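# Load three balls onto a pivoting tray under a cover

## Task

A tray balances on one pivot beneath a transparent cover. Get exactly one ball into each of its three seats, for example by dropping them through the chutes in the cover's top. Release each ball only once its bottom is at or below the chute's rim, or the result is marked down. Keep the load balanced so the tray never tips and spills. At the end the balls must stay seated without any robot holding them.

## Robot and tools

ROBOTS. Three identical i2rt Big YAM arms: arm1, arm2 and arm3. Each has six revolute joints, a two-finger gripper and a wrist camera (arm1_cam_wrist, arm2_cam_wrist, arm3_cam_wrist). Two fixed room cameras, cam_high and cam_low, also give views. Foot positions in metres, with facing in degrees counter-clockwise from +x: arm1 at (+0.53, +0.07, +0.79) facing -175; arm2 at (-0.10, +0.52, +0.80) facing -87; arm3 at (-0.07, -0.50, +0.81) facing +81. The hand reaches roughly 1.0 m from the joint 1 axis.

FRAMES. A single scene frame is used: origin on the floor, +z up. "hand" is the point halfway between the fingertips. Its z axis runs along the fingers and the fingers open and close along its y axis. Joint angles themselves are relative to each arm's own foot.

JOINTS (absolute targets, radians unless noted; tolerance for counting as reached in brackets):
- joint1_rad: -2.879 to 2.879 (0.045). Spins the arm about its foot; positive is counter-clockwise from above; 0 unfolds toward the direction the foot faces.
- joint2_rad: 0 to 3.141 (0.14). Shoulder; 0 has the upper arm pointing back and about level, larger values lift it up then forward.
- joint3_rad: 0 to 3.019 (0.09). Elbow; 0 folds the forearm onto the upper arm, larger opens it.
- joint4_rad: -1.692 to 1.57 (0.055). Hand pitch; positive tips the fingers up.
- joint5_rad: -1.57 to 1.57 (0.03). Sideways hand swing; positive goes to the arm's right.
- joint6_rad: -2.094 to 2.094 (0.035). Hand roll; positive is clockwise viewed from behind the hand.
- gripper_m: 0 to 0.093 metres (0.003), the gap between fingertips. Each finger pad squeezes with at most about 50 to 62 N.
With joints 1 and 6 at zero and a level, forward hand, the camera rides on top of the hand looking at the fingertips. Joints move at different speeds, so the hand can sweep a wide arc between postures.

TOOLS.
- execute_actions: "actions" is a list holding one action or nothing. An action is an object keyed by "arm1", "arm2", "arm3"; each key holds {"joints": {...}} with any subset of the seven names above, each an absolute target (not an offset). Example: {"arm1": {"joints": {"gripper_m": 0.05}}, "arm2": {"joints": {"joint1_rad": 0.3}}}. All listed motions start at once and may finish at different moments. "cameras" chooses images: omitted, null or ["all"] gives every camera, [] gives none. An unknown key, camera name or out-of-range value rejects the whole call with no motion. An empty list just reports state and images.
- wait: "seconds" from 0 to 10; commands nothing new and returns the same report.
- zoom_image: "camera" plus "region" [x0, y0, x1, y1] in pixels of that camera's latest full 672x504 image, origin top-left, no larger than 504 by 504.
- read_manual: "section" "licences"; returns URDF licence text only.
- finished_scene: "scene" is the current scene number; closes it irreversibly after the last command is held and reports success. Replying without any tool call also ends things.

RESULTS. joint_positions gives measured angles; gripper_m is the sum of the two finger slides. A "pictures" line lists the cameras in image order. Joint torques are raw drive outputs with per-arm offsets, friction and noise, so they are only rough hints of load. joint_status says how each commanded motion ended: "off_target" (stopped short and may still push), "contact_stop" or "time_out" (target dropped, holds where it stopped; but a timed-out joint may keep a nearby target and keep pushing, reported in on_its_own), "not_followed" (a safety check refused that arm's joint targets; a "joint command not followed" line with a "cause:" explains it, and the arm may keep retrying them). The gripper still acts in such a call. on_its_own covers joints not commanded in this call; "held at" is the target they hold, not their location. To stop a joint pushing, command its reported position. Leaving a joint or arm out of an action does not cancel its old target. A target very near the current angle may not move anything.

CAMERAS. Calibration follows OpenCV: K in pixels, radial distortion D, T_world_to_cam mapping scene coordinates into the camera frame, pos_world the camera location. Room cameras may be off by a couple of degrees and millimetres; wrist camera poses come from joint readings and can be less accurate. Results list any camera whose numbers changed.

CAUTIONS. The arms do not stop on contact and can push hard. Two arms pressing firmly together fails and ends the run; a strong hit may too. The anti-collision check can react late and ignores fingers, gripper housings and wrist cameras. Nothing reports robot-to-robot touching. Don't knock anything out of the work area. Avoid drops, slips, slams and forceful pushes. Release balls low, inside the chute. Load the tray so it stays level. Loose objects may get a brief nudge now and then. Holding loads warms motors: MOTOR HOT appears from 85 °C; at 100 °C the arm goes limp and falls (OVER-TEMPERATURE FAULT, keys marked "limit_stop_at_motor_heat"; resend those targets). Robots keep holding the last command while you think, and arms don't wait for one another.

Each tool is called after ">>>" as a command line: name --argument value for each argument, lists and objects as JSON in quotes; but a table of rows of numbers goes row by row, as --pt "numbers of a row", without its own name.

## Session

>>> execute_actions --actions '[]'

Scene clock: 0.00 s.
Joint torques (N m, as the arm reports them, + toward a larger angle): no reading
Motor temperatures (°C, as the motors report them): arm1=[26 24 29 25 25 24] | arm2=[25 26 24 25 24 24] | arm3=[23 27 28 23 26 26]
arm1.joint_positions: joint1_rad=+0.382 joint2_rad=+0.610 joint3_rad=+1.445 joint4_rad=-1.580 joint5_rad=-0.225 joint6_rad=+0.743 gripper_m=+0.094
arm1.joint_status: not commanded
arm1.hand: x=+0.3751 y=-0.0523 z=+1.3082 quat_wxyz=(-0.312, -0.909, +0.079, +0.265) (m; scene frame)
arm2.joint_positions: joint1_rad=-0.190 joint2_rad=+0.565 joint3_rad=+1.471 joint4_rad=-1.400 joint5_rad=+0.264 joint6_rad=+0.810 gripper_m=+0.095
arm2.joint_status: not commanded
arm2.hand: x=-0.1727 y=+0.3443 z=+1.3830 quat_wxyz=(-0.414, -0.828, -0.197, +0.324) (m; scene frame)
arm3.joint_positions: joint1_rad=+0.687 joint2_rad=+0.631 joint3_rad=+1.677 joint4_rad=-1.306 joint5_rad=+0.037 joint6_rad=+0.221 gripper_m=+0.095
arm3.joint_status: not commanded
arm3.hand: x=-0.1640 y=-0.3360 z=+1.4847 quat_wxyz=(-0.262, +0.636, -0.476, -0.549) (m; scene frame)
pictures: arm1_cam_wrist, arm2_cam_wrist, arm3_cam_wrist, cam_high, cam_low
camera_calibration (this result's frames):
arm1_cam_wrist: T_world_to_cam=[[-0.0201986, 0.784298, -0.620055, 0.862146], [0.997302, 0.0595832, 0.0428783, -0.419698], [0.0705743, -0.617516, -0.783386, 1.0871], [0, 0, 0, 1]] pos_world=[0.359259, 0.0201316, 1.4042]
arm2_cam_wrist: T_world_to_cam=[[-0.606445, 0.559926, -0.564541, 0.488548], [0.785115, 0.533989, -0.313767, 0.391994], [0.125772, -0.633512, -0.763442, 1.41522], [0, 0, 0, 1]] pos_world=[-0.189479, 0.413689, 1.47924]
arm3_cam_wrist: T_world_to_cam=[[0.889765, 0.419053, -0.180867, 0.562414], [0.22976, -0.75364, -0.615823, 0.703826], [-0.394371, 0.506381, -0.766844, 1.36539], [0, 0, 0, 1]] pos_world=[-0.123657, -0.396657, 1.58219]
Images, in order (width x height): arm1_cam_wrist 672x504, arm2_cam_wrist 672x504, arm3_cam_wrist 672x504, cam_high 672x504, cam_low 672x504.

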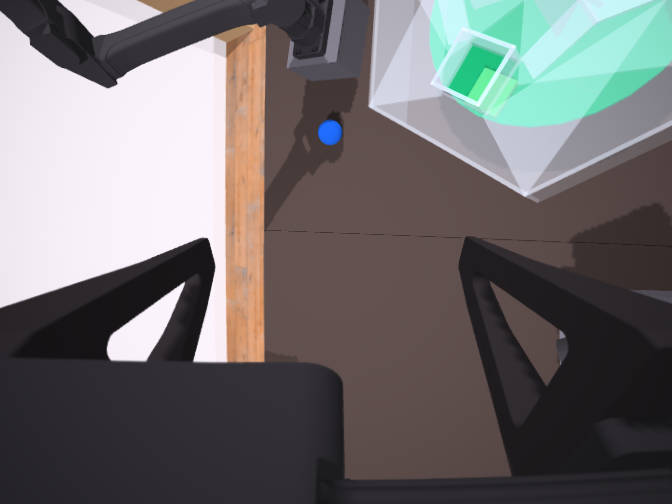

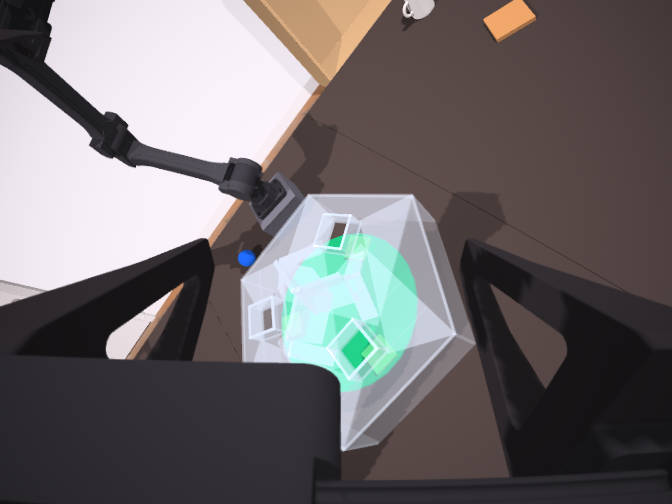

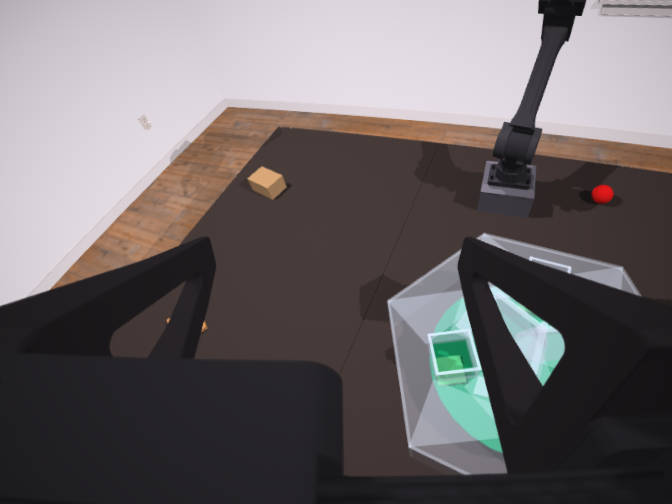

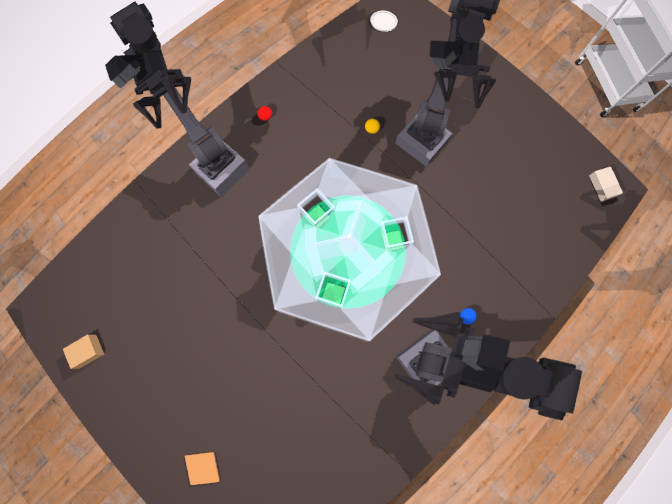

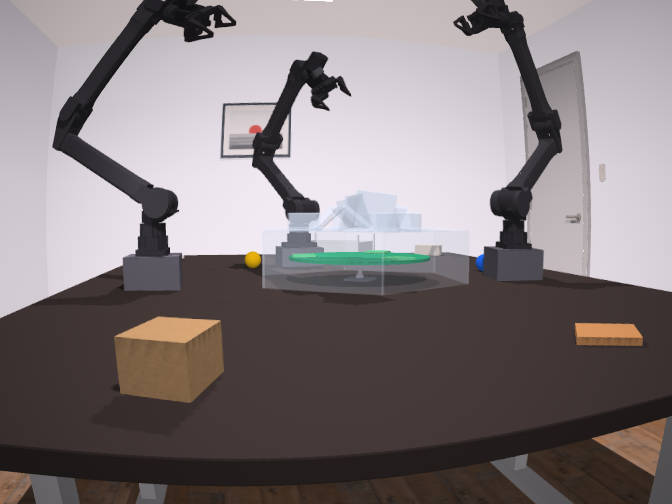

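>>> execute_actions --actions '[{"arm1":{"joints":{"joint1_rad":-1.1,"joint5_rad":0,"joint6_rad":0}},"arm2":{"joints":{"joint1_rad":1.74,"joint5_rad":0,"joint6_rad":0}},"arm3":{"joints":{"joint1_rad":-1.41,"joint5_rad":0,"joint6_rad":0}}}]' --cameras '[]'

>>> execute_actions --actions '[{"arm1":{"joints":{"joint2_rad":1.005,"joint3_rad":0.5,"joint4_rad":-1.062}},"arm2":{"joints":{"joint2_rad":1.193,"joint3_rad":0.595,"joint4_rad":-0.967}},"arm3":{"joints":{"joint2_rad":1.067,"joint3_rad":0.471,"joint4_rad":-0.975}}}]' --cameras '["arm1_cam_wrist","arm2_cam_wrist","arm3_cam_wrist"]'

Scene clock: 24.13 s.
Joint torques (N m, as the arm reports them, + toward a larger angle): arm1=[ 0.19  4.18  8.89  2.07  0.2  -0.01] | arm2=[-0.12  3.13  9.84  2.11  0.02 -0.17] | arm3=[-1.21  3.53  7.95  1.95  0.01 -0.23]
Motor temperatures (°C, as the motors report them): arm1=[26 24 31 25 25 24] | arm2=[25 27 26 25 24 24] | arm3=[23 27 30 23 26 26]
arm1.joint_positions: joint1_rad=-1.092 joint2_rad=+0.610 joint3_rad=+1.445 joint4_rad=-1.580 joint5_rad=-0.002 joint6_rad=+0.011 gripper_m=+0.094
arm1.joint_status: all done
arm1.hand: x=+0.4210 y=+0.2235 z=+1.3054 quat_wxyz=(+0.192, -0.803, +0.443, +0.350) (m; scene frame)
arm2.joint_positions: joint1_rad=+1.734 joint2_rad=+0.565 joint3_rad=+1.471 joint4_rad=-1.400 joint5_rad=+0.001 joint6_rad=+0.015 gripper_m=+0.095
arm2.joint_status: all done
arm2.hand: x=+0.0829 y=+0.5630 z=+1.3773 quat_wxyz=(-0.508, +0.091, -0.855, -0.055) (m; scene frame)
arm3.joint_positions: joint1_rad=-1.403 joint2_rad=+0.631 joint3_rad=+1.677 joint4_rad=-1.306 joint5_rad=+0.000 joint6_rad=+0.017 gripper_m=+0.095
arm3.joint_status: all done
arm3.hand: x=+0.1081 y=-0.4988 z=+1.4881 quat_wxyz=(-0.615, -0.005, -0.788, -0.008) (m; scene frame)
pictures: none
No camera images: the call's "cameras" was empty. Leave "cameras" out to get every camera's image.

Scene clock: 25.90 s.
Joint torques (N m, as the arm reports them, + toward a larger angle): arm1=[ 0.14 -3.71  8.09  0.96  0.2  -0.01] | arm2=[-0.23 -7.36  8.91  0.59  0.02 -0.16] | arm3=[-1.23 -3.01  7.8   0.04  0.01 -0.17]
Motor temperatures (°C, as the motors report them): arm1=[26 24 31 25 25 24] | arm2=[25 27 26 25 24 24] | arm3=[23 27 31 23 26 26]
arm1.joint_positions: joint1_rad=-1.092 joint2_rad=+1.020 joint3_rad=+0.494 joint4_rad=-1.074 joint5_rad=-0.002 joint6_rad=+0.011 gripper_m=+0.094
arm1.joint_status: all done
arm1.hand: x=+0.4154 y=+0.2375 z=+0.8369 quat_wxyz=(-0.006, -0.875, +0.485, -0.016) (m; scene frame)
arm2.joint_positions: joint1_rad=+1.734 joint2_rad=+1.209 joint3_rad=+0.588 joint4_rad=-0.978 joint5_rad=+0.001 joint6_rad=+0.015 gripper_m=+0.095
arm2.joint_status: all done
arm2.hand: x=+0.1444 y=+0.5714 z=+0.8430 quat_wxyz=(+0.016, +0.103, -0.995, +0.007) (m; scene frame)
arm3.joint_positions: joint1_rad=-1.403 joint2_rad=+1.066 joint3_rad=+0.472 joint4_rad=-0.978 joint5_rad=+0.000 joint6_rad=+0.017 gripper_m=+0.095
arm3.joint_status: all done
arm3.hand: x=+0.1459 y=-0.4972 z=+0.8474 quat_wxyz=(-0.006, -0.005, -1.000, -0.001) (m; scene frame)
pictures: arm1_cam_wrist, arm2_cam_wrist, arm3_cam_wrist
camera_calibration (this result's frames):
arm1_cam_wrist: T_world_to_cam=[[0.852294, 0.523035, -0.00532656, -0.471423], [0.41449, -0.669136, 0.61681, -0.522105], [0.319049, -0.527912, -0.787094, 0.772623], [0, 0, 0, 1]] pos_world=[0.371693, 0.305088, 0.927655]
arm2_cam_wrist: T_world_to_cam=[[0.208802, -0.977885, -0.0119787, 0.544043], [-0.771808, -0.172297, 0.612067, -0.299811], [-0.600594, -0.118555, -0.790716, 0.940596], [0, 0, 0, 1]] pos_world=[0.219923, 0.591868, 0.933765]
arm3_cam_wrist: T_world_to_cam=[[0.000658843, -0.999967, -0.00810878, -0.483213], [-0.816684, -0.00521751, 0.577061, -0.367382], [-0.577085, 0.00624212, -0.81666, 0.900711], [0, 0, 0, 1]] pos_world=[0.22007, -0.490736, 0.943659]
Images, in order (width x height): arm1_cam_wrist 672x504, arm2_cam_wrist 672x504, arm3_cam_wrist 672x504.

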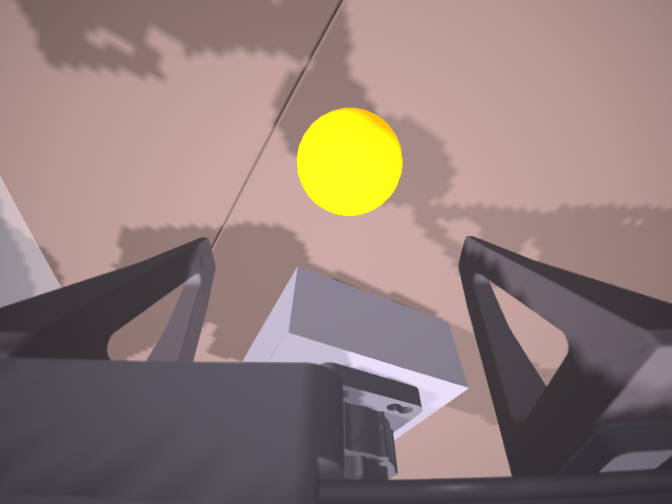

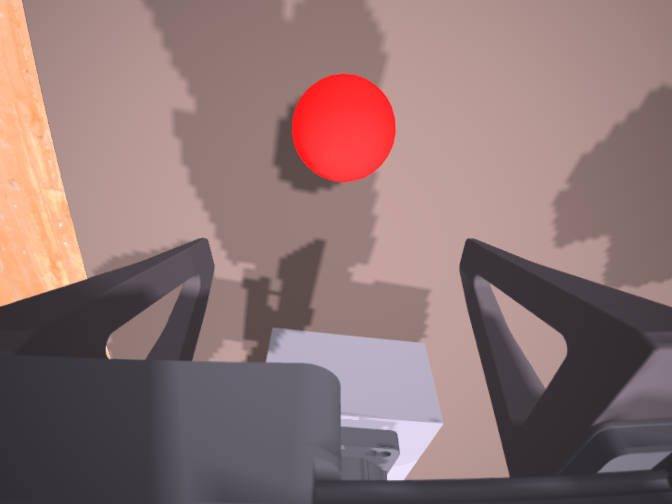

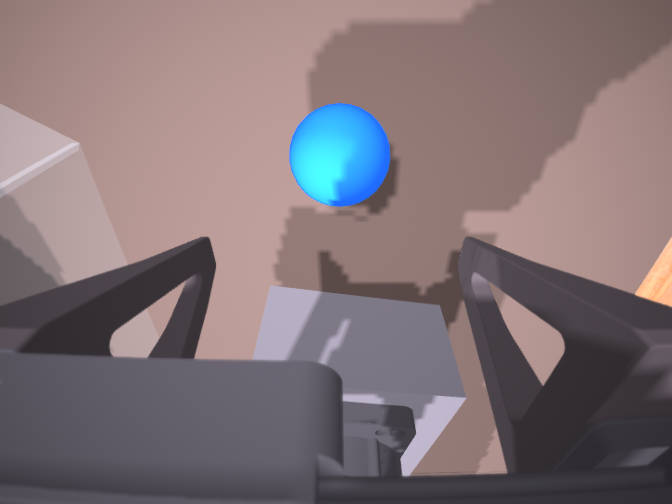

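>>> execute_actions --actions '[{"arm1":{"joints":{"joint1_rad":-1.135,"joint2_rad":1.25,"joint3_rad":0.355,"joint4_rad":-0.65}},"arm2":{"joints":{"joint1_rad":1.71,"joint2_rad":1.5,"joint3_rad":0.497,"joint4_rad":-0.538}},"arm3":{"joints":{"joint2_rad":1.425,"joint3_rad":0.36,"joint4_rad":-0.505}}}]' --cameras '["arm1_cam_wrist","arm2_cam_wrist","arm3_cam_wrist"]'

Scene clock: 35.27 s.
Joint torques (N m, as the arm reports them, + toward a larger angle): arm1=[ 0.11 -2.95  6.37  1.05  0.2  -0.01] | arm2=[-1.17 -7.85  6.5   0.7   0.02 -0.16] | arm3=[-1.91 -4.63  4.74  0.43  0.01 -0.15]
Motor temperatures (°C, as the motors report them): arm1=[26 24 31 25 25 24] | arm2=[25 27 26 25 24 24] | arm3=[23 27 31 23 26 26]
arm1.joint_positions: joint1_rad=-1.127 joint2_rad=+1.245 joint3_rad=+0.343 joint4_rad=-0.662 joint5_rad=-0.002 joint6_rad=+0.010 gripper_m=+0.094
arm1.joint_status: all done
arm1.hand: x=+0.4228 y=+0.2401 z=+0.7512 quat_wxyz=(+0.002, -0.866, +0.500, -0.001) (m; scene frame)
arm2.joint_positions: joint1_rad=+1.717 joint2_rad=+1.502 joint3_rad=+0.487 joint4_rad=-0.550 joint5_rad=+0.001 joint6_rad=+0.015 gripper_m=+0.095
arm2.joint_status: all done
arm2.hand: x=+0.1566 y=+0.5685 z=+0.7450 quat_wxyz=(-0.002, +0.094, -0.996, +0.005) (m; scene frame)
arm3.joint_positions: joint1_rad=-1.403 joint2_rad=+1.425 joint3_rad=+0.361 joint4_rad=-0.522 joint5_rad=+0.000 joint6_rad=+0.017 gripper_m=+0.095
arm3.joint_status: all done
arm3.hand: x=+0.1488 y=-0.4969 z=+0.7476 quat_wxyz=(+0.001, -0.005, -1.000, -0.001) (m; scene frame)
pictures: arm1_cam_wrist, arm2_cam_wrist, arm3_cam_wrist
camera_calibration (this result's frames):
arm1_cam_wrist: T_world_to_cam=[[0.869535, 0.493837, -0.00584528, -0.479373], [0.402428, -0.701624, 0.588026, -0.436043], [0.286288, -0.513661, -0.808821, 0.730917], [0, 0, 0, 1]] pos_world=[0.383055, 0.306238, 0.844783]
arm2_cam_wrist: T_world_to_cam=[[0.192737, -0.981174, -0.0122513, 0.542032], [-0.79504, -0.163468, 0.584114, -0.211467], [-0.575121, -0.10284, -0.811579, 0.872699], [0, 0, 0, 1]] pos_world=[0.229312, 0.587008, 0.838426]
arm3_cam_wrist: T_world_to_cam=[[0.00058299, -0.999968, -0.0080346, -0.483829], [-0.809131, -0.00519306, 0.587605, -0.31648], [-0.587628, 0.00615848, -0.809108, 0.816739], [0, 0, 0, 1]] pos_world=[0.224147, -0.490487, 0.842908]
Images, in order (width x height): arm1_cam_wrist 672x504, arm2_cam_wrist 672x504, arm3_cam_wrist 672x504.

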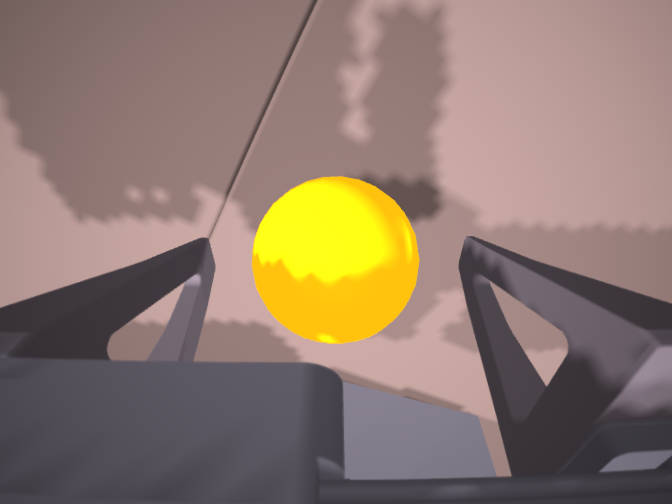

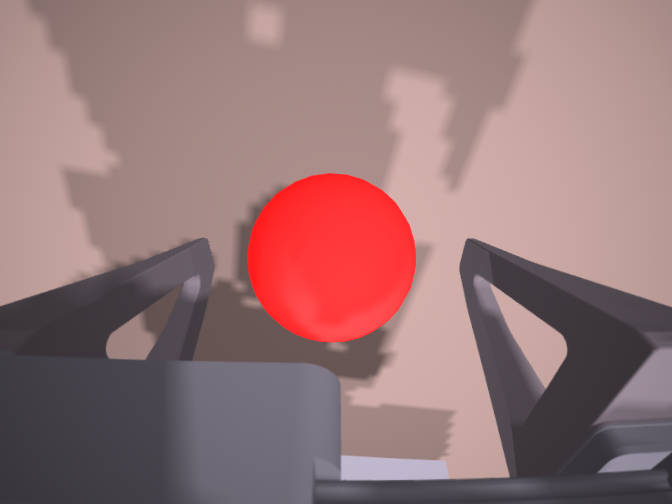

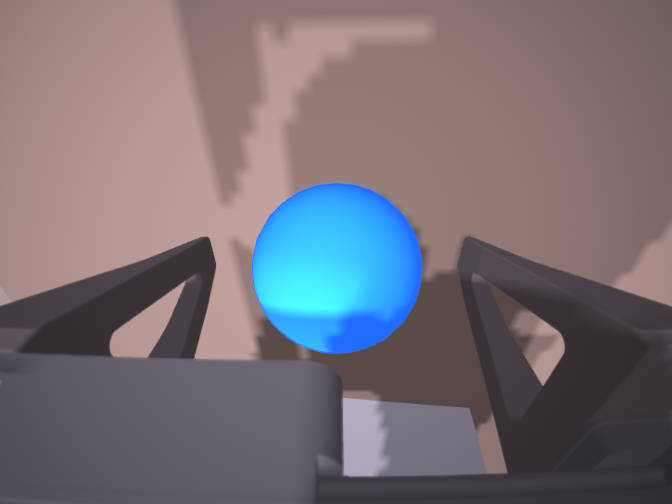

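>>> execute_actions --actions '[{"arm1":{"joints":{"gripper_m":0.045}},"arm2":{"joints":{"gripper_m":0.045}},"arm3":{"joints":{"gripper_m":0.045}}}]' --cameras '[]'

>>> execute_actions --actions '[{"arm1":{"joints":{"joint2_rad":0.99,"joint3_rad":0.93,"joint4_rad":-1.48}},"arm2":{"joints":{"joint2_rad":0.99,"joint3_rad":0.93,"joint4_rad":-1.48}},"arm3":{"joints":{"joint2_rad":0.99,"joint3_rad":0.94,"joint4_rad":-1.48}}}]' --cameras '["cam_low"]'

>>> execute_actions --actions '[{"arm1":{"joints":{"joint1_rad":0.36}},"arm2":{"joints":{"joint1_rad":0.215}},"arm3":{"joints":{"joint1_rad":0.337}}}]' --cameras '[]'

>>> execute_actions --actions '[{"arm1":{"joints":{"joint2_rad":1.49,"joint3_rad":1.37,"joint4_rad":-1.42}},"arm2":{"joints":{"joint2_rad":1.445,"joint3_rad":1.31,"joint4_rad":-1.39}},"arm3":{"joints":{"joint2_rad":1.36,"joint3_rad":1.21,"joint4_rad":-1.36}}}]'

Scene clock: 48.27 s.
Joint torques (N m, as the arm reports them, + toward a larger angle): arm1=[ 0.   -3.15  6.38  1.02  0.2   0.  ] | arm2=[-1.12 -7.81  6.53  0.65  0.05 -0.16] | arm3=[-1.09 -4.06  4.53  0.53  0.05 -0.17]
Motor temperatures (°C, as the motors report them): arm1=[26 24 31 25 25 24] | arm2=[25 27 26 25 24 24] | arm3=[23 28 30 23 26 26]
arm1.joint_positions: joint1_rad=-1.127 joint2_rad=+1.245 joint3_rad=+0.343 joint4_rad=-0.662 joint5_rad=-0.002 joint6_rad=+0.010 gripper_m=+0.055
arm1.joint_status: gripper_m off_target (ended at +0.055, target +0.045)
arm1.hand: x=+0.4227 y=+0.2402 z=+0.7512 quat_wxyz=(+0.002, -0.866, +0.499, +0.000) (m; scene frame)
arm2.joint_positions: joint1_rad=+1.717 joint2_rad=+1.502 joint3_rad=+0.487 joint4_rad=-0.549 joint5_rad=+0.001 joint6_rad=+0.014 gripper_m=+0.055
arm2.joint_status: gripper_m off_target (ended at +0.055, target +0.045)
arm2.hand: x=+0.1567 y=+0.5686 z=+0.7450 quat_wxyz=(-0.002, +0.095, -0.996, +0.005) (m; scene frame)
arm3.joint_positions: joint1_rad=-1.403 joint2_rad=+1.425 joint3_rad=+0.361 joint4_rad=-0.522 joint5_rad=+0.000 joint6_rad=+0.016 gripper_m=+0.056
arm3.joint_status: gripper_m off_target (ended at +0.056, target +0.045)
arm3.hand: x=+0.1488 y=-0.4969 z=+0.7476 quat_wxyz=(+0.001, -0.005, -1.000, -0.001) (m; scene frame)
pictures: none
No camera images: the call's "cameras" was empty. Leave "cameras" out to get every camera's image.

Scene clock: 49.80 s.
Joint torques (N m, as the arm reports them, + toward a larger angle): arm1=[ 0.11 -3.78 12.8  -0.07  0.2   0.  ] | arm2=[-1.15 -4.35 12.15 -0.23  0.04 -0.16] | arm3=[-1.62 -3.38 13.78 -0.67 -0.04 -0.2 ]
Motor temperatures (°C, as the motors report them): arm1=[26 24 31 25 25 24] | arm2=[25 27 26 25 24 24] | arm3=[23 28 30 23 26 26]
arm1.joint_positions: joint1_rad=-1.127 joint2_rad=+0.992 joint3_rad=+0.879 joint4_rad=-1.469 joint5_rad=-0.002 joint6_rad=+0.010 gripper_m=+0.055
arm1.joint_status: all done
arm1.hand: x=+0.3980 y=+0.2791 z=+0.9815 quat_wxyz=(-0.002, -0.866, +0.499, -0.008) (m; scene frame)
arm2.joint_positions: joint1_rad=+1.717 joint2_rad=+0.989 joint3_rad=+0.907 joint4_rad=-1.472 joint5_rad=+0.001 joint6_rad=+0.014 gripper_m=+0.055
arm2.joint_status: all done
arm2.hand: x=+0.1459 y=+0.5690 z=+1.0094 quat_wxyz=(-0.007, +0.095, -0.995, +0.005) (m; scene frame)
arm3.joint_positions: joint1_rad=-1.403 joint2_rad=+0.991 joint3_rad=+0.889 joint4_rad=-1.465 joint5_rad=+0.000 joint6_rad=+0.016 gripper_m=+0.056
arm3.joint_status: all done
arm3.hand: x=+0.1815 y=-0.4973 z=+1.0128 quat_wxyz=(-0.009, -0.005, -1.000, -0.001) (m; scene frame)
pictures: cam_low
Images, in order (width x height): cam_low 672x504.

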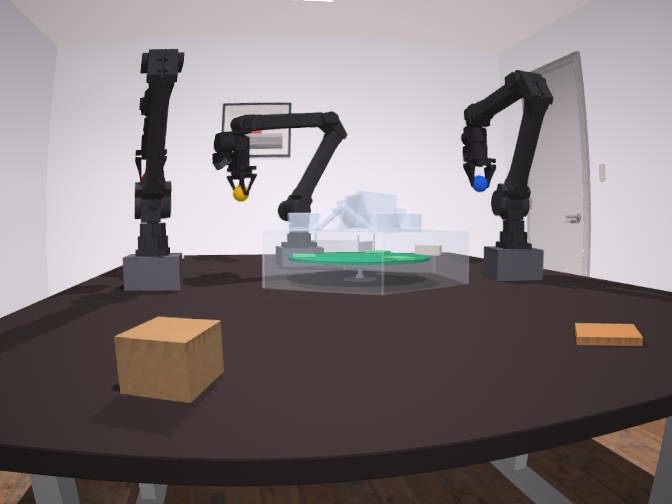

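Scene clock: 51.67 s.
Joint torques (N m, as the arm reports them, + toward a larger angle): arm1=[ 1.01 -3.83 12.7  -0.1   0.15  0.  ] | arm2=[-0.78 -4.56 12.13 -0.19  0.07 -0.15] | arm3=[-0.66 -3.71 13.68 -0.78  0.07 -0.15]
Motor temperatures (°C, as the motors report them): arm1=[26 24 32 25 25 24] | arm2=[25 27 26 25 24 24] | arm3=[23 28 31 23 26 26]
arm1.joint_positions: joint1_rad=+0.356 joint2_rad=+0.992 joint3_rad=+0.879 joint4_rad=-1.469 joint5_rad=+0.000 joint6_rad=+0.009 gripper_m=+0.055
arm1.joint_status: all done
arm1.hand: x=+0.3002 y=-0.0416 z=+0.9809 quat_wxyz=(+0.000, -0.976, -0.217, -0.009) (m; scene frame)
arm2.joint_positions: joint1_rad=+0.218 joint2_rad=+0.990 joint3_rad=+0.907 joint4_rad=-1.472 joint5_rad=+0.000 joint6_rad=+0.013 gripper_m=+0.055
arm2.joint_status: all done
arm2.hand: x=-0.0353 y=+0.2724 z=+1.0127 quat_wxyz=(-0.009, -0.609, -0.793, +0.009) (m; scene frame)
arm3.joint_positions: joint1_rad=+0.334 joint2_rad=+0.991 joint3_rad=+0.889 joint4_rad=-1.465 joint5_rad=-0.001 joint6_rad=+0.015 gripper_m=+0.056
arm3.joint_status: all done
arm3.hand: x=-0.1132 y=-0.2502 z=+1.0092 quat_wxyz=(-0.006, +0.760, -0.649, +0.003) (m; scene frame)
pictures: none
No camera images: the call's "cameras" was empty. Leave "cameras" out to get every camera's image.

Scene clock: 52.93 s.
Joint torques (N m, as the arm reports them, + toward a larger angle): arm1=[  1.09 -12.34  13.11   0.49   0.15   0.01] | arm2=[ -0.87 -12.68  15.24   0.17   0.08  -0.15] | arm3=[ -0.52 -10.4   13.74  -0.08   0.06  -0.18]
Motor temperatures (°C, as the motors report them): arm1=[26 24 32 25 25 24] | arm2=[25 27 27 25 24 24] | arm3=[23 28 32 23 26 26]
arm1.joint_positions: joint1_rad=+0.356 joint2_rad=+1.492 joint3_rad=+1.313 joint4_rad=-1.423 joint5_rad=+0.000 joint6_rad=+0.009 gripper_m=+0.055
arm1.joint_status: all done
arm1.hand: x=+0.1382 y=-0.1192 z=+0.9837 quat_wxyz=(+0.002, -0.976, -0.217, -0.019) (m; scene frame)
arm2.joint_positions: joint1_rad=+0.218 joint2_rad=+1.463 joint3_rad=+1.249 joint4_rad=-1.392 joint5_rad=+0.000 joint6_rad=+0.013 gripper_m=+0.055
arm2.joint_status: all done
arm2.hand: x=+0.0076 y=+0.1202 z=+0.9949 quat_wxyz=(+0.012, -0.609, -0.793, -0.006) (m; scene frame)
arm3.joint_positions: joint1_rad=+0.334 joint2_rad=+1.383 joint3_rad=+1.156 joint4_rad=-1.365 joint5_rad=-0.001 joint6_rad=+0.015 gripper_m=+0.056
arm3.joint_status: all done
arm3.hand: x=-0.1356 y=-0.1194 z=+0.9928 quat_wxyz=(+0.002, +0.760, -0.650, +0.013) (m; scene frame)
pictures: arm1_cam_wrist, arm2_cam_wrist, arm3_cam_wrist, cam_high, cam_low
camera_calibration (this result's frames):
arm1_cam_wrist: T_world_to_cam=[[-0.416111, 0.909205, -0.0140826, 0.182164], [0.710456, 0.334739, 0.619033, -0.65984], [0.567542, 0.247582, -0.785239, 0.84455], [0, 0, 0, 1]] pos_world=[0.0652703, -0.153845, 1.0742]
arm2_cam_wrist: T_world_to_cam=[[-0.964662, -0.26284, -0.0184848, 0.0625582], [-0.219841, 0.764205, 0.60635, -0.687154], [-0.145247, 0.588987, -0.794983, 0.840792], [0, 0, 0, 1]] pos_world=[0.0314056, 0.046354, 1.08623]
arm3_cam_wrist: T_world_to_cam=[[0.985952, 0.166853, 0.00765823, 0.153221], [0.128451, -0.786746, 0.603764, -0.670903], [0.106765, -0.594298, -0.797127, 0.856255], [0, 0, 0, 1]] pos_world=[-0.156308, -0.0445244, 1.08644]
Images, in order (width x height): arm1_cam_wrist 672x504, arm2_cam_wrist 672x504, arm3_cam_wrist 672x504, cam_high 672x504, cam_low 672x504.

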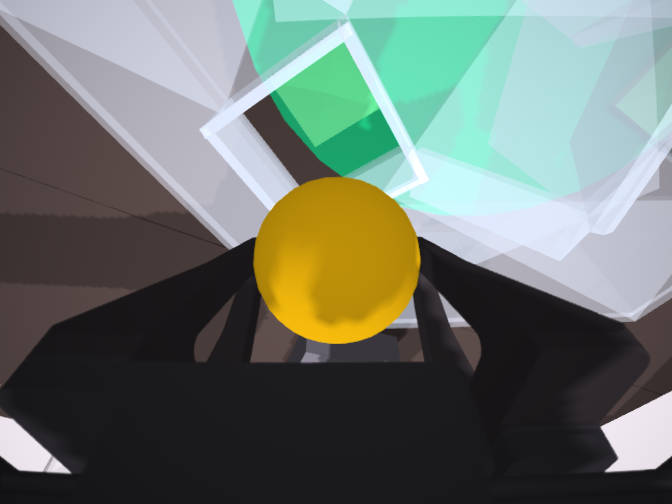

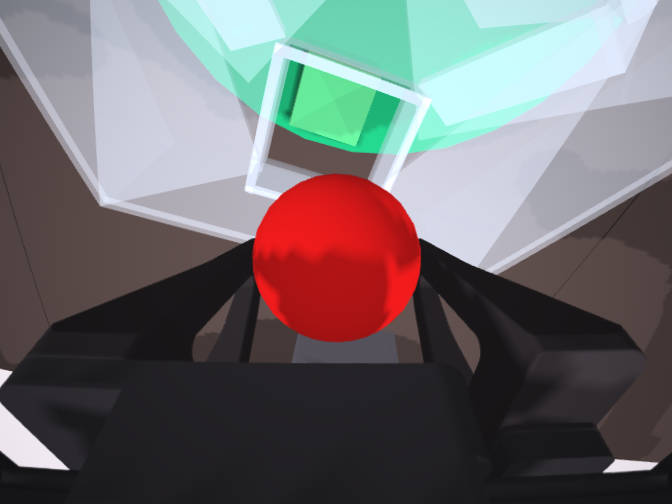

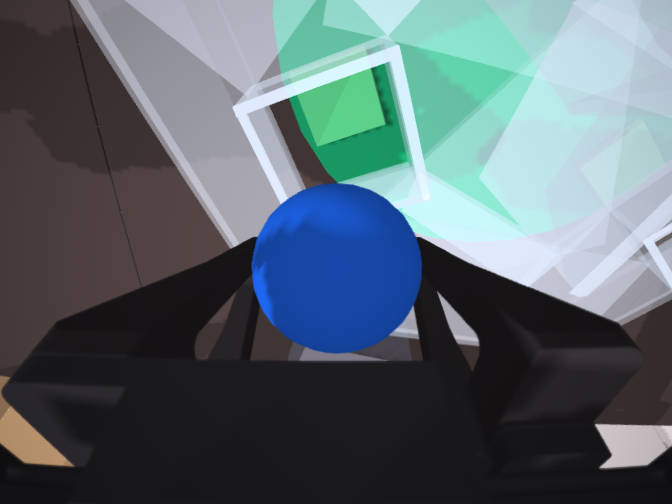

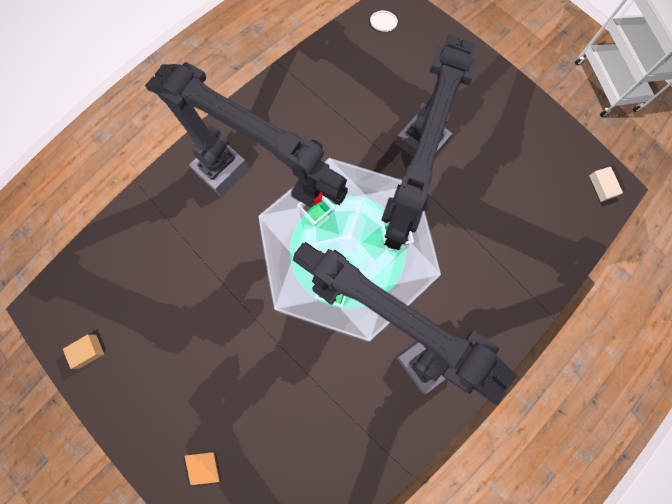

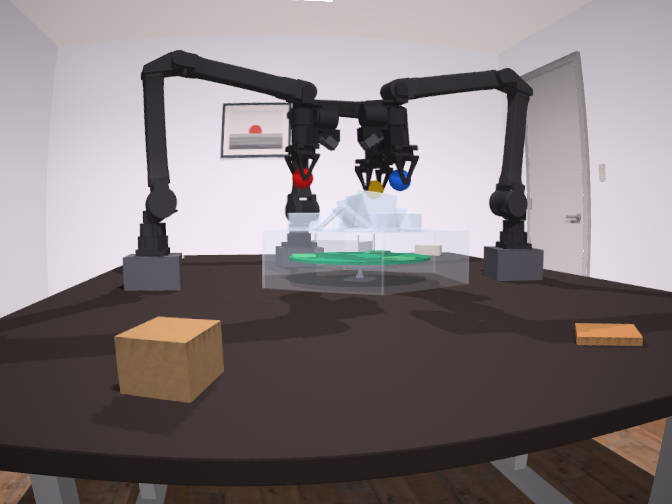

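>>> execute_actions --actions '[{"arm1":{"joints":{"joint1_rad":0.387,"joint2_rad":1.54,"joint3_rad":1.2,"joint4_rad":-1.197}},"arm2":{"joints":{"joint1_rad":0.232,"joint2_rad":1.517,"joint3_rad":1.113,"joint4_rad":-1.12}},"arm3":{"joints":{"joint2_rad":1.433,"joint3_rad":1.014,"joint4_rad":-1.115}}}]'

>>> zoom_image --camera "cam_low" --region '[260,140,480,300]'

Scene clock: 68.27 s.
Joint torques (N m, as the arm reports them, + toward a larger angle): arm1=[  1.15 -12.58   9.59   1.     0.15   0.01] | arm2=[  0.02 -13.14  11.6    0.65   0.07  -0.15] | arm3=[ -0.65 -10.7    8.94   0.51   0.07  -0.12]
Motor temperatures (°C, as the motors report them): arm1=[26 24 34 25 25 24] | arm2=[25 27 29 25 24 24] | arm3=[23 28 35 23 26 26]
arm1.joint_positions: joint1_rad=+0.382 joint2_rad=+1.538 joint3_rad=+1.183 joint4_rad=-1.209 joint5_rad=+0.000 joint6_rad=+0.009 gripper_m=+0.055
arm1.joint_status: all done
arm1.hand: x=+0.1355 y=-0.1333 z=+0.9167 quat_wxyz=(-0.002, -0.973, -0.230, +0.000) (m; scene frame)
arm2.joint_positions: joint1_rad=+0.224 joint2_rad=+1.537 joint3_rad=+1.085 joint4_rad=-1.131 joint5_rad=+0.000 joint6_rad=+0.013 gripper_m=+0.055
arm2.joint_status: all done
arm2.hand: x=+0.0113 y=+0.1157 z=+0.9062 quat_wxyz=(+0.002, -0.606, -0.795, +0.001) (m; scene frame)
arm3.joint_positions: joint1_rad=+0.334 joint2_rad=+1.452 joint3_rad=+1.006 joint4_rad=-1.131 joint5_rad=-0.001 joint6_rad=+0.015 gripper_m=+0.056
arm3.joint_status: all done
arm3.hand: x=-0.1350 y=-0.1165 z=+0.9132 quat_wxyz=(-0.003, +0.760, -0.649, +0.007) (m; scene frame)
pictures: arm1_cam_wrist, arm2_cam_wrist, arm3_cam_wrist, cam_high, cam_low
camera_calibration (this result's frames):
arm1_cam_wrist: T_world_to_cam=[[-0.439908, 0.897919, -0.0149035, 0.195432], [0.721907, 0.36345, 0.588858, -0.581803], [0.534164, 0.248284, -0.808099, 0.82254], [0, 0, 0, 1]] pos_world=[0.066609, -0.16825, 1.01021]
arm2_cam_wrist: T_world_to_cam=[[-0.962685, -0.269985, -0.018615, 0.0643099], [-0.22899, 0.775989, 0.587712, -0.613509], [-0.144228, 0.570044, -0.808856, 0.788156], [0, 0, 0, 1]] pos_world=[0.0350971, 0.044155, 0.999268]
arm3_cam_wrist: T_world_to_cam=[[0.985937, 0.166946, 0.00759565, 0.152782], [0.130097, -0.795259, 0.592147, -0.610772], [0.104897, -0.582831, -0.805794, 0.803453], [0, 0, 0, 1]] pos_world=[-0.155454, -0.0429512, 1.00792]
Images, in order (width x height): arm1_cam_wrist 672x504, arm2_cam_wrist 672x504, arm3_cam_wrist 672x504, cam_high 672x504, cam_low 672x504.

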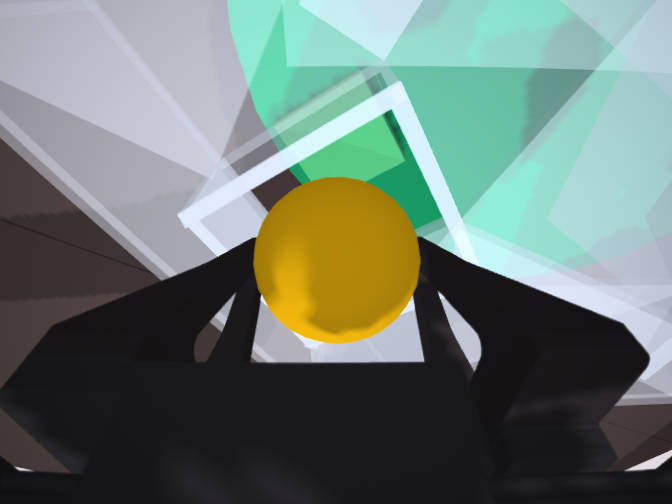

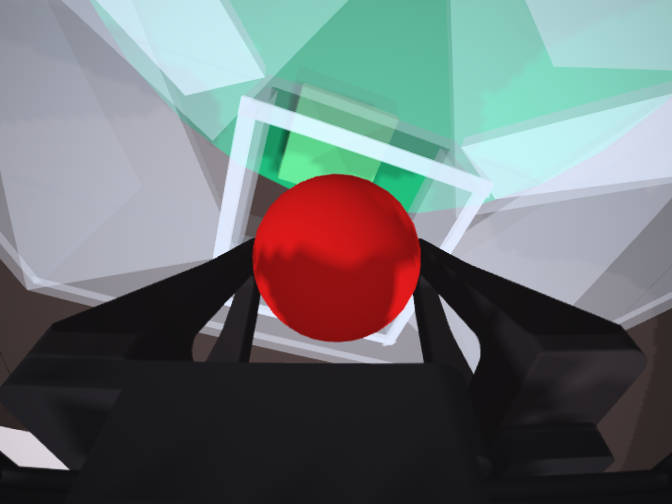

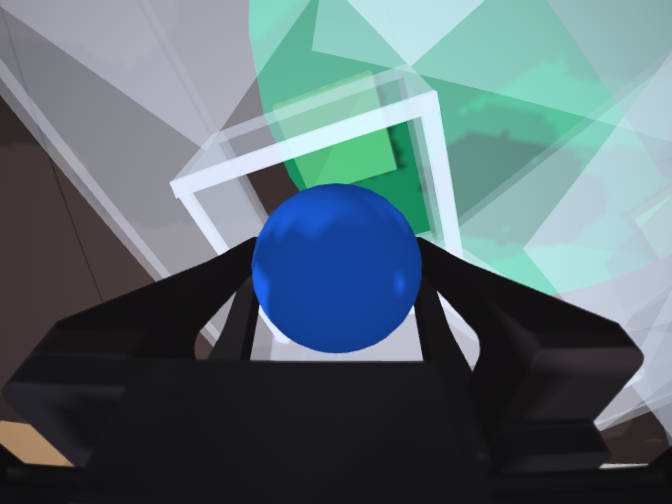

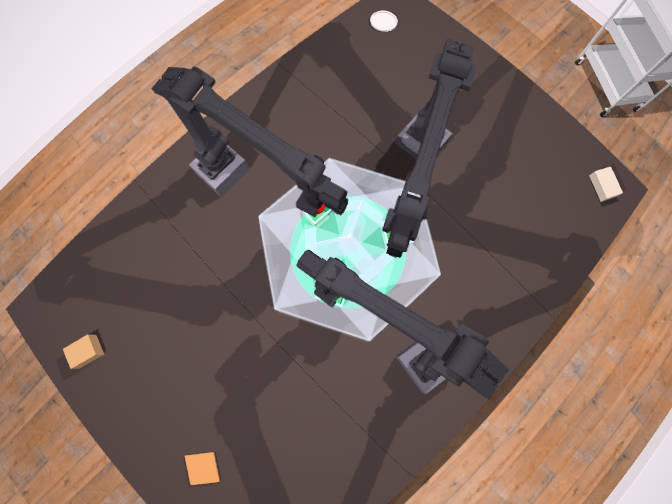

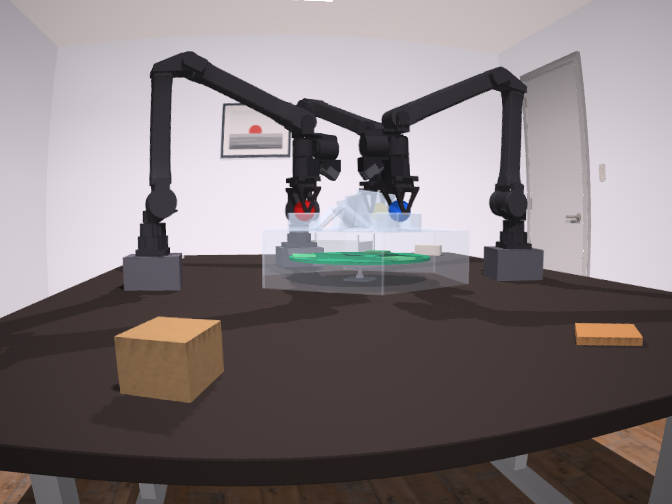

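Region (260, 140, 480, 300) of cam_low's 672x504 image, scaled by 2.291, with more detail than that image has; it fills the top 367 rows of this view, and the rest is white.

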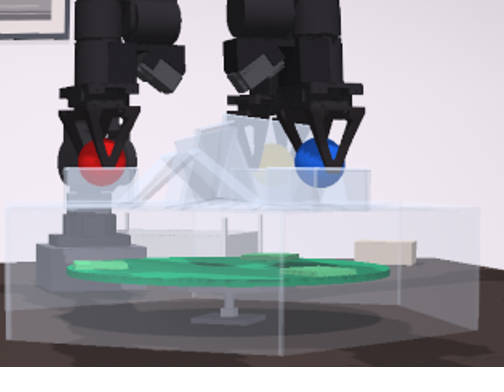

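>>> execute_actions --actions '[{"arm1":{"joints":{"gripper_m":0.063}},"arm2":{"joints":{"gripper_m":0.063}},"arm3":{"joints":{"gripper_m":0.063}}}]' --cameras '[]'

>>> execute_actions --actions '[{"arm1":{"joints":{"joint2_rad":1.44}},"arm2":{"joints":{"joint2_rad":1.42}},"arm3":{"joints":{"joint2_rad":1.33}}}]' --cameras '["cam_low","cam_high"]'

Scene clock: 74.47 s.
Joint torques (N m, as the arm reports them, + toward a larger angle): arm1=[  1.2  -12.76   9.57   1.03   0.14   0.  ] | arm2=[ -0.02 -13.45  11.6    0.63   0.08  -0.14] | arm3=[ -1.18 -10.51   9.09   0.38  -0.12  -0.14]
Motor temperatures (°C, as the motors report them): arm1=[26 24 34 25 25 24] | arm2=[25 27 29 25 24 24] | arm3=[23 28 34 23 26 26]
arm1.joint_positions: joint1_rad=+0.382 joint2_rad=+1.538 joint3_rad=+1.183 joint4_rad=-1.209 joint5_rad=+0.000 joint6_rad=+0.009 gripper_m=+0.063
arm1.joint_status: all done
arm1.hand: x=+0.1355 y=-0.1333 z=+0.9167 quat_wxyz=(-0.002, -0.973, -0.230, +0.000) (m; scene frame)
arm2.joint_positions: joint1_rad=+0.224 joint2_rad=+1.536 joint3_rad=+1.085 joint4_rad=-1.131 joint5_rad=+0.000 joint6_rad=+0.013 gripper_m=+0.063
arm2.joint_status: all done
arm2.hand: x=+0.0113 y=+0.1157 z=+0.9063 quat_wxyz=(+0.002, -0.606, -0.795, +0.001) (m; scene frame)
arm3.joint_positions: joint1_rad=+0.334 joint2_rad=+1.452 joint3_rad=+1.006 joint4_rad=-1.131 joint5_rad=+0.005 joint6_rad=+0.015 gripper_m=+0.063
arm3.joint_status: all done
arm3.hand: x=-0.1341 y=-0.1162 z=+0.9135 quat_wxyz=(-0.005, +0.760, -0.649, +0.008) (m; scene frame)
pictures: none
No camera images: the call's "cameras" was empty. Leave "cameras" out to get every camera's image.

Scene clock: 75.47 s.
Joint torques (N m, as the arm reports them, + toward a larger angle): arm1=[  1.19 -11.18  10.1    1.24   0.15   0.01] | arm2=[ -0.05 -10.34  12.19   0.88   0.08  -0.15] | arm3=[-1.33 -7.3   9.97  0.75 -0.1  -0.16]
Motor temperatures (°C, as the motors report them): arm1=[26 24 34 25 25 24] | arm2=[25 27 29 25 24 24] | arm3=[23 28 34 23 26 26]
arm1.joint_positions: joint1_rad=+0.382 joint2_rad=+1.438 joint3_rad=+1.183 joint4_rad=-1.209 joint5_rad=+0.000 joint6_rad=+0.009 gripper_m=+0.063
arm1.joint_status: all done
arm1.hand: x=+0.1373 y=-0.1323 z=+0.9581 quat_wxyz=(-0.014, -0.972, -0.229, +0.048) (m; scene frame)
arm2.joint_positions: joint1_rad=+0.224 joint2_rad=+1.418 joint3_rad=+1.085 joint4_rad=-1.131 joint5_rad=+0.000 joint6_rad=+0.013 gripper_m=+0.063
arm2.joint_status: all done
arm2.hand: x=+0.0117 y=+0.1153 z=+0.9533 quat_wxyz=(-0.045, -0.605, -0.794, +0.037) (m; scene frame)
arm3.joint_positions: joint1_rad=+0.334 joint2_rad=+1.322 joint3_rad=+1.006 joint4_rad=-1.131 joint5_rad=+0.003 joint6_rad=+0.015 gripper_m=+0.063
arm3.joint_status: all done
arm3.hand: x=-0.1351 y=-0.1159 z=+0.9610 quat_wxyz=(-0.046, +0.759, -0.648, -0.042) (m; scene frame)
pictures: cam_high, cam_low
Images, in order (width x height): cam_high 672x504, cam_low 672x504.

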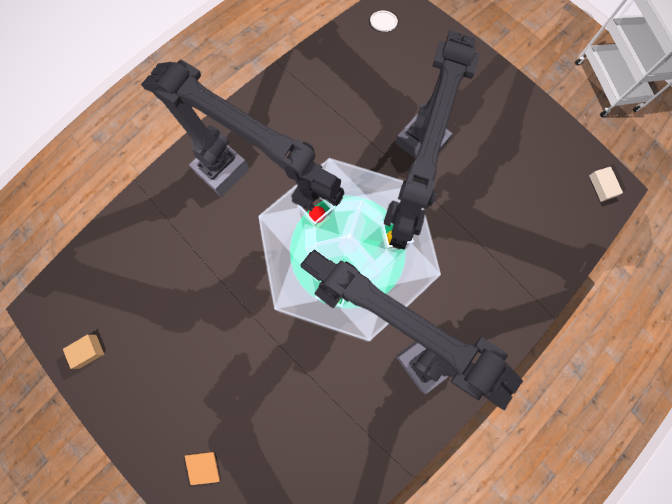

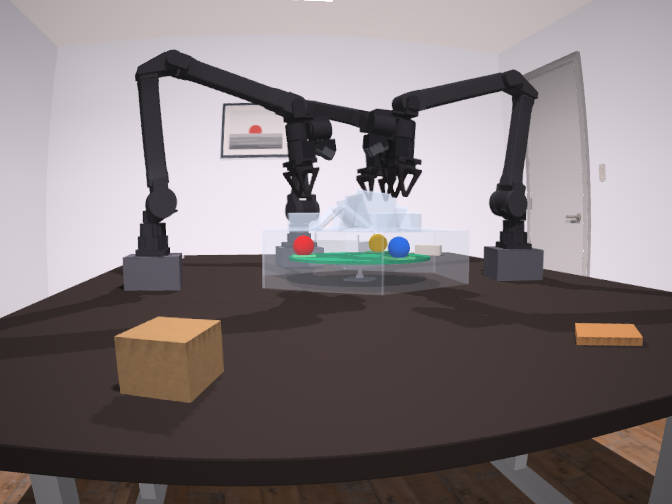

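>>> finished_scene --scene 2

The scene is finished: the task was done.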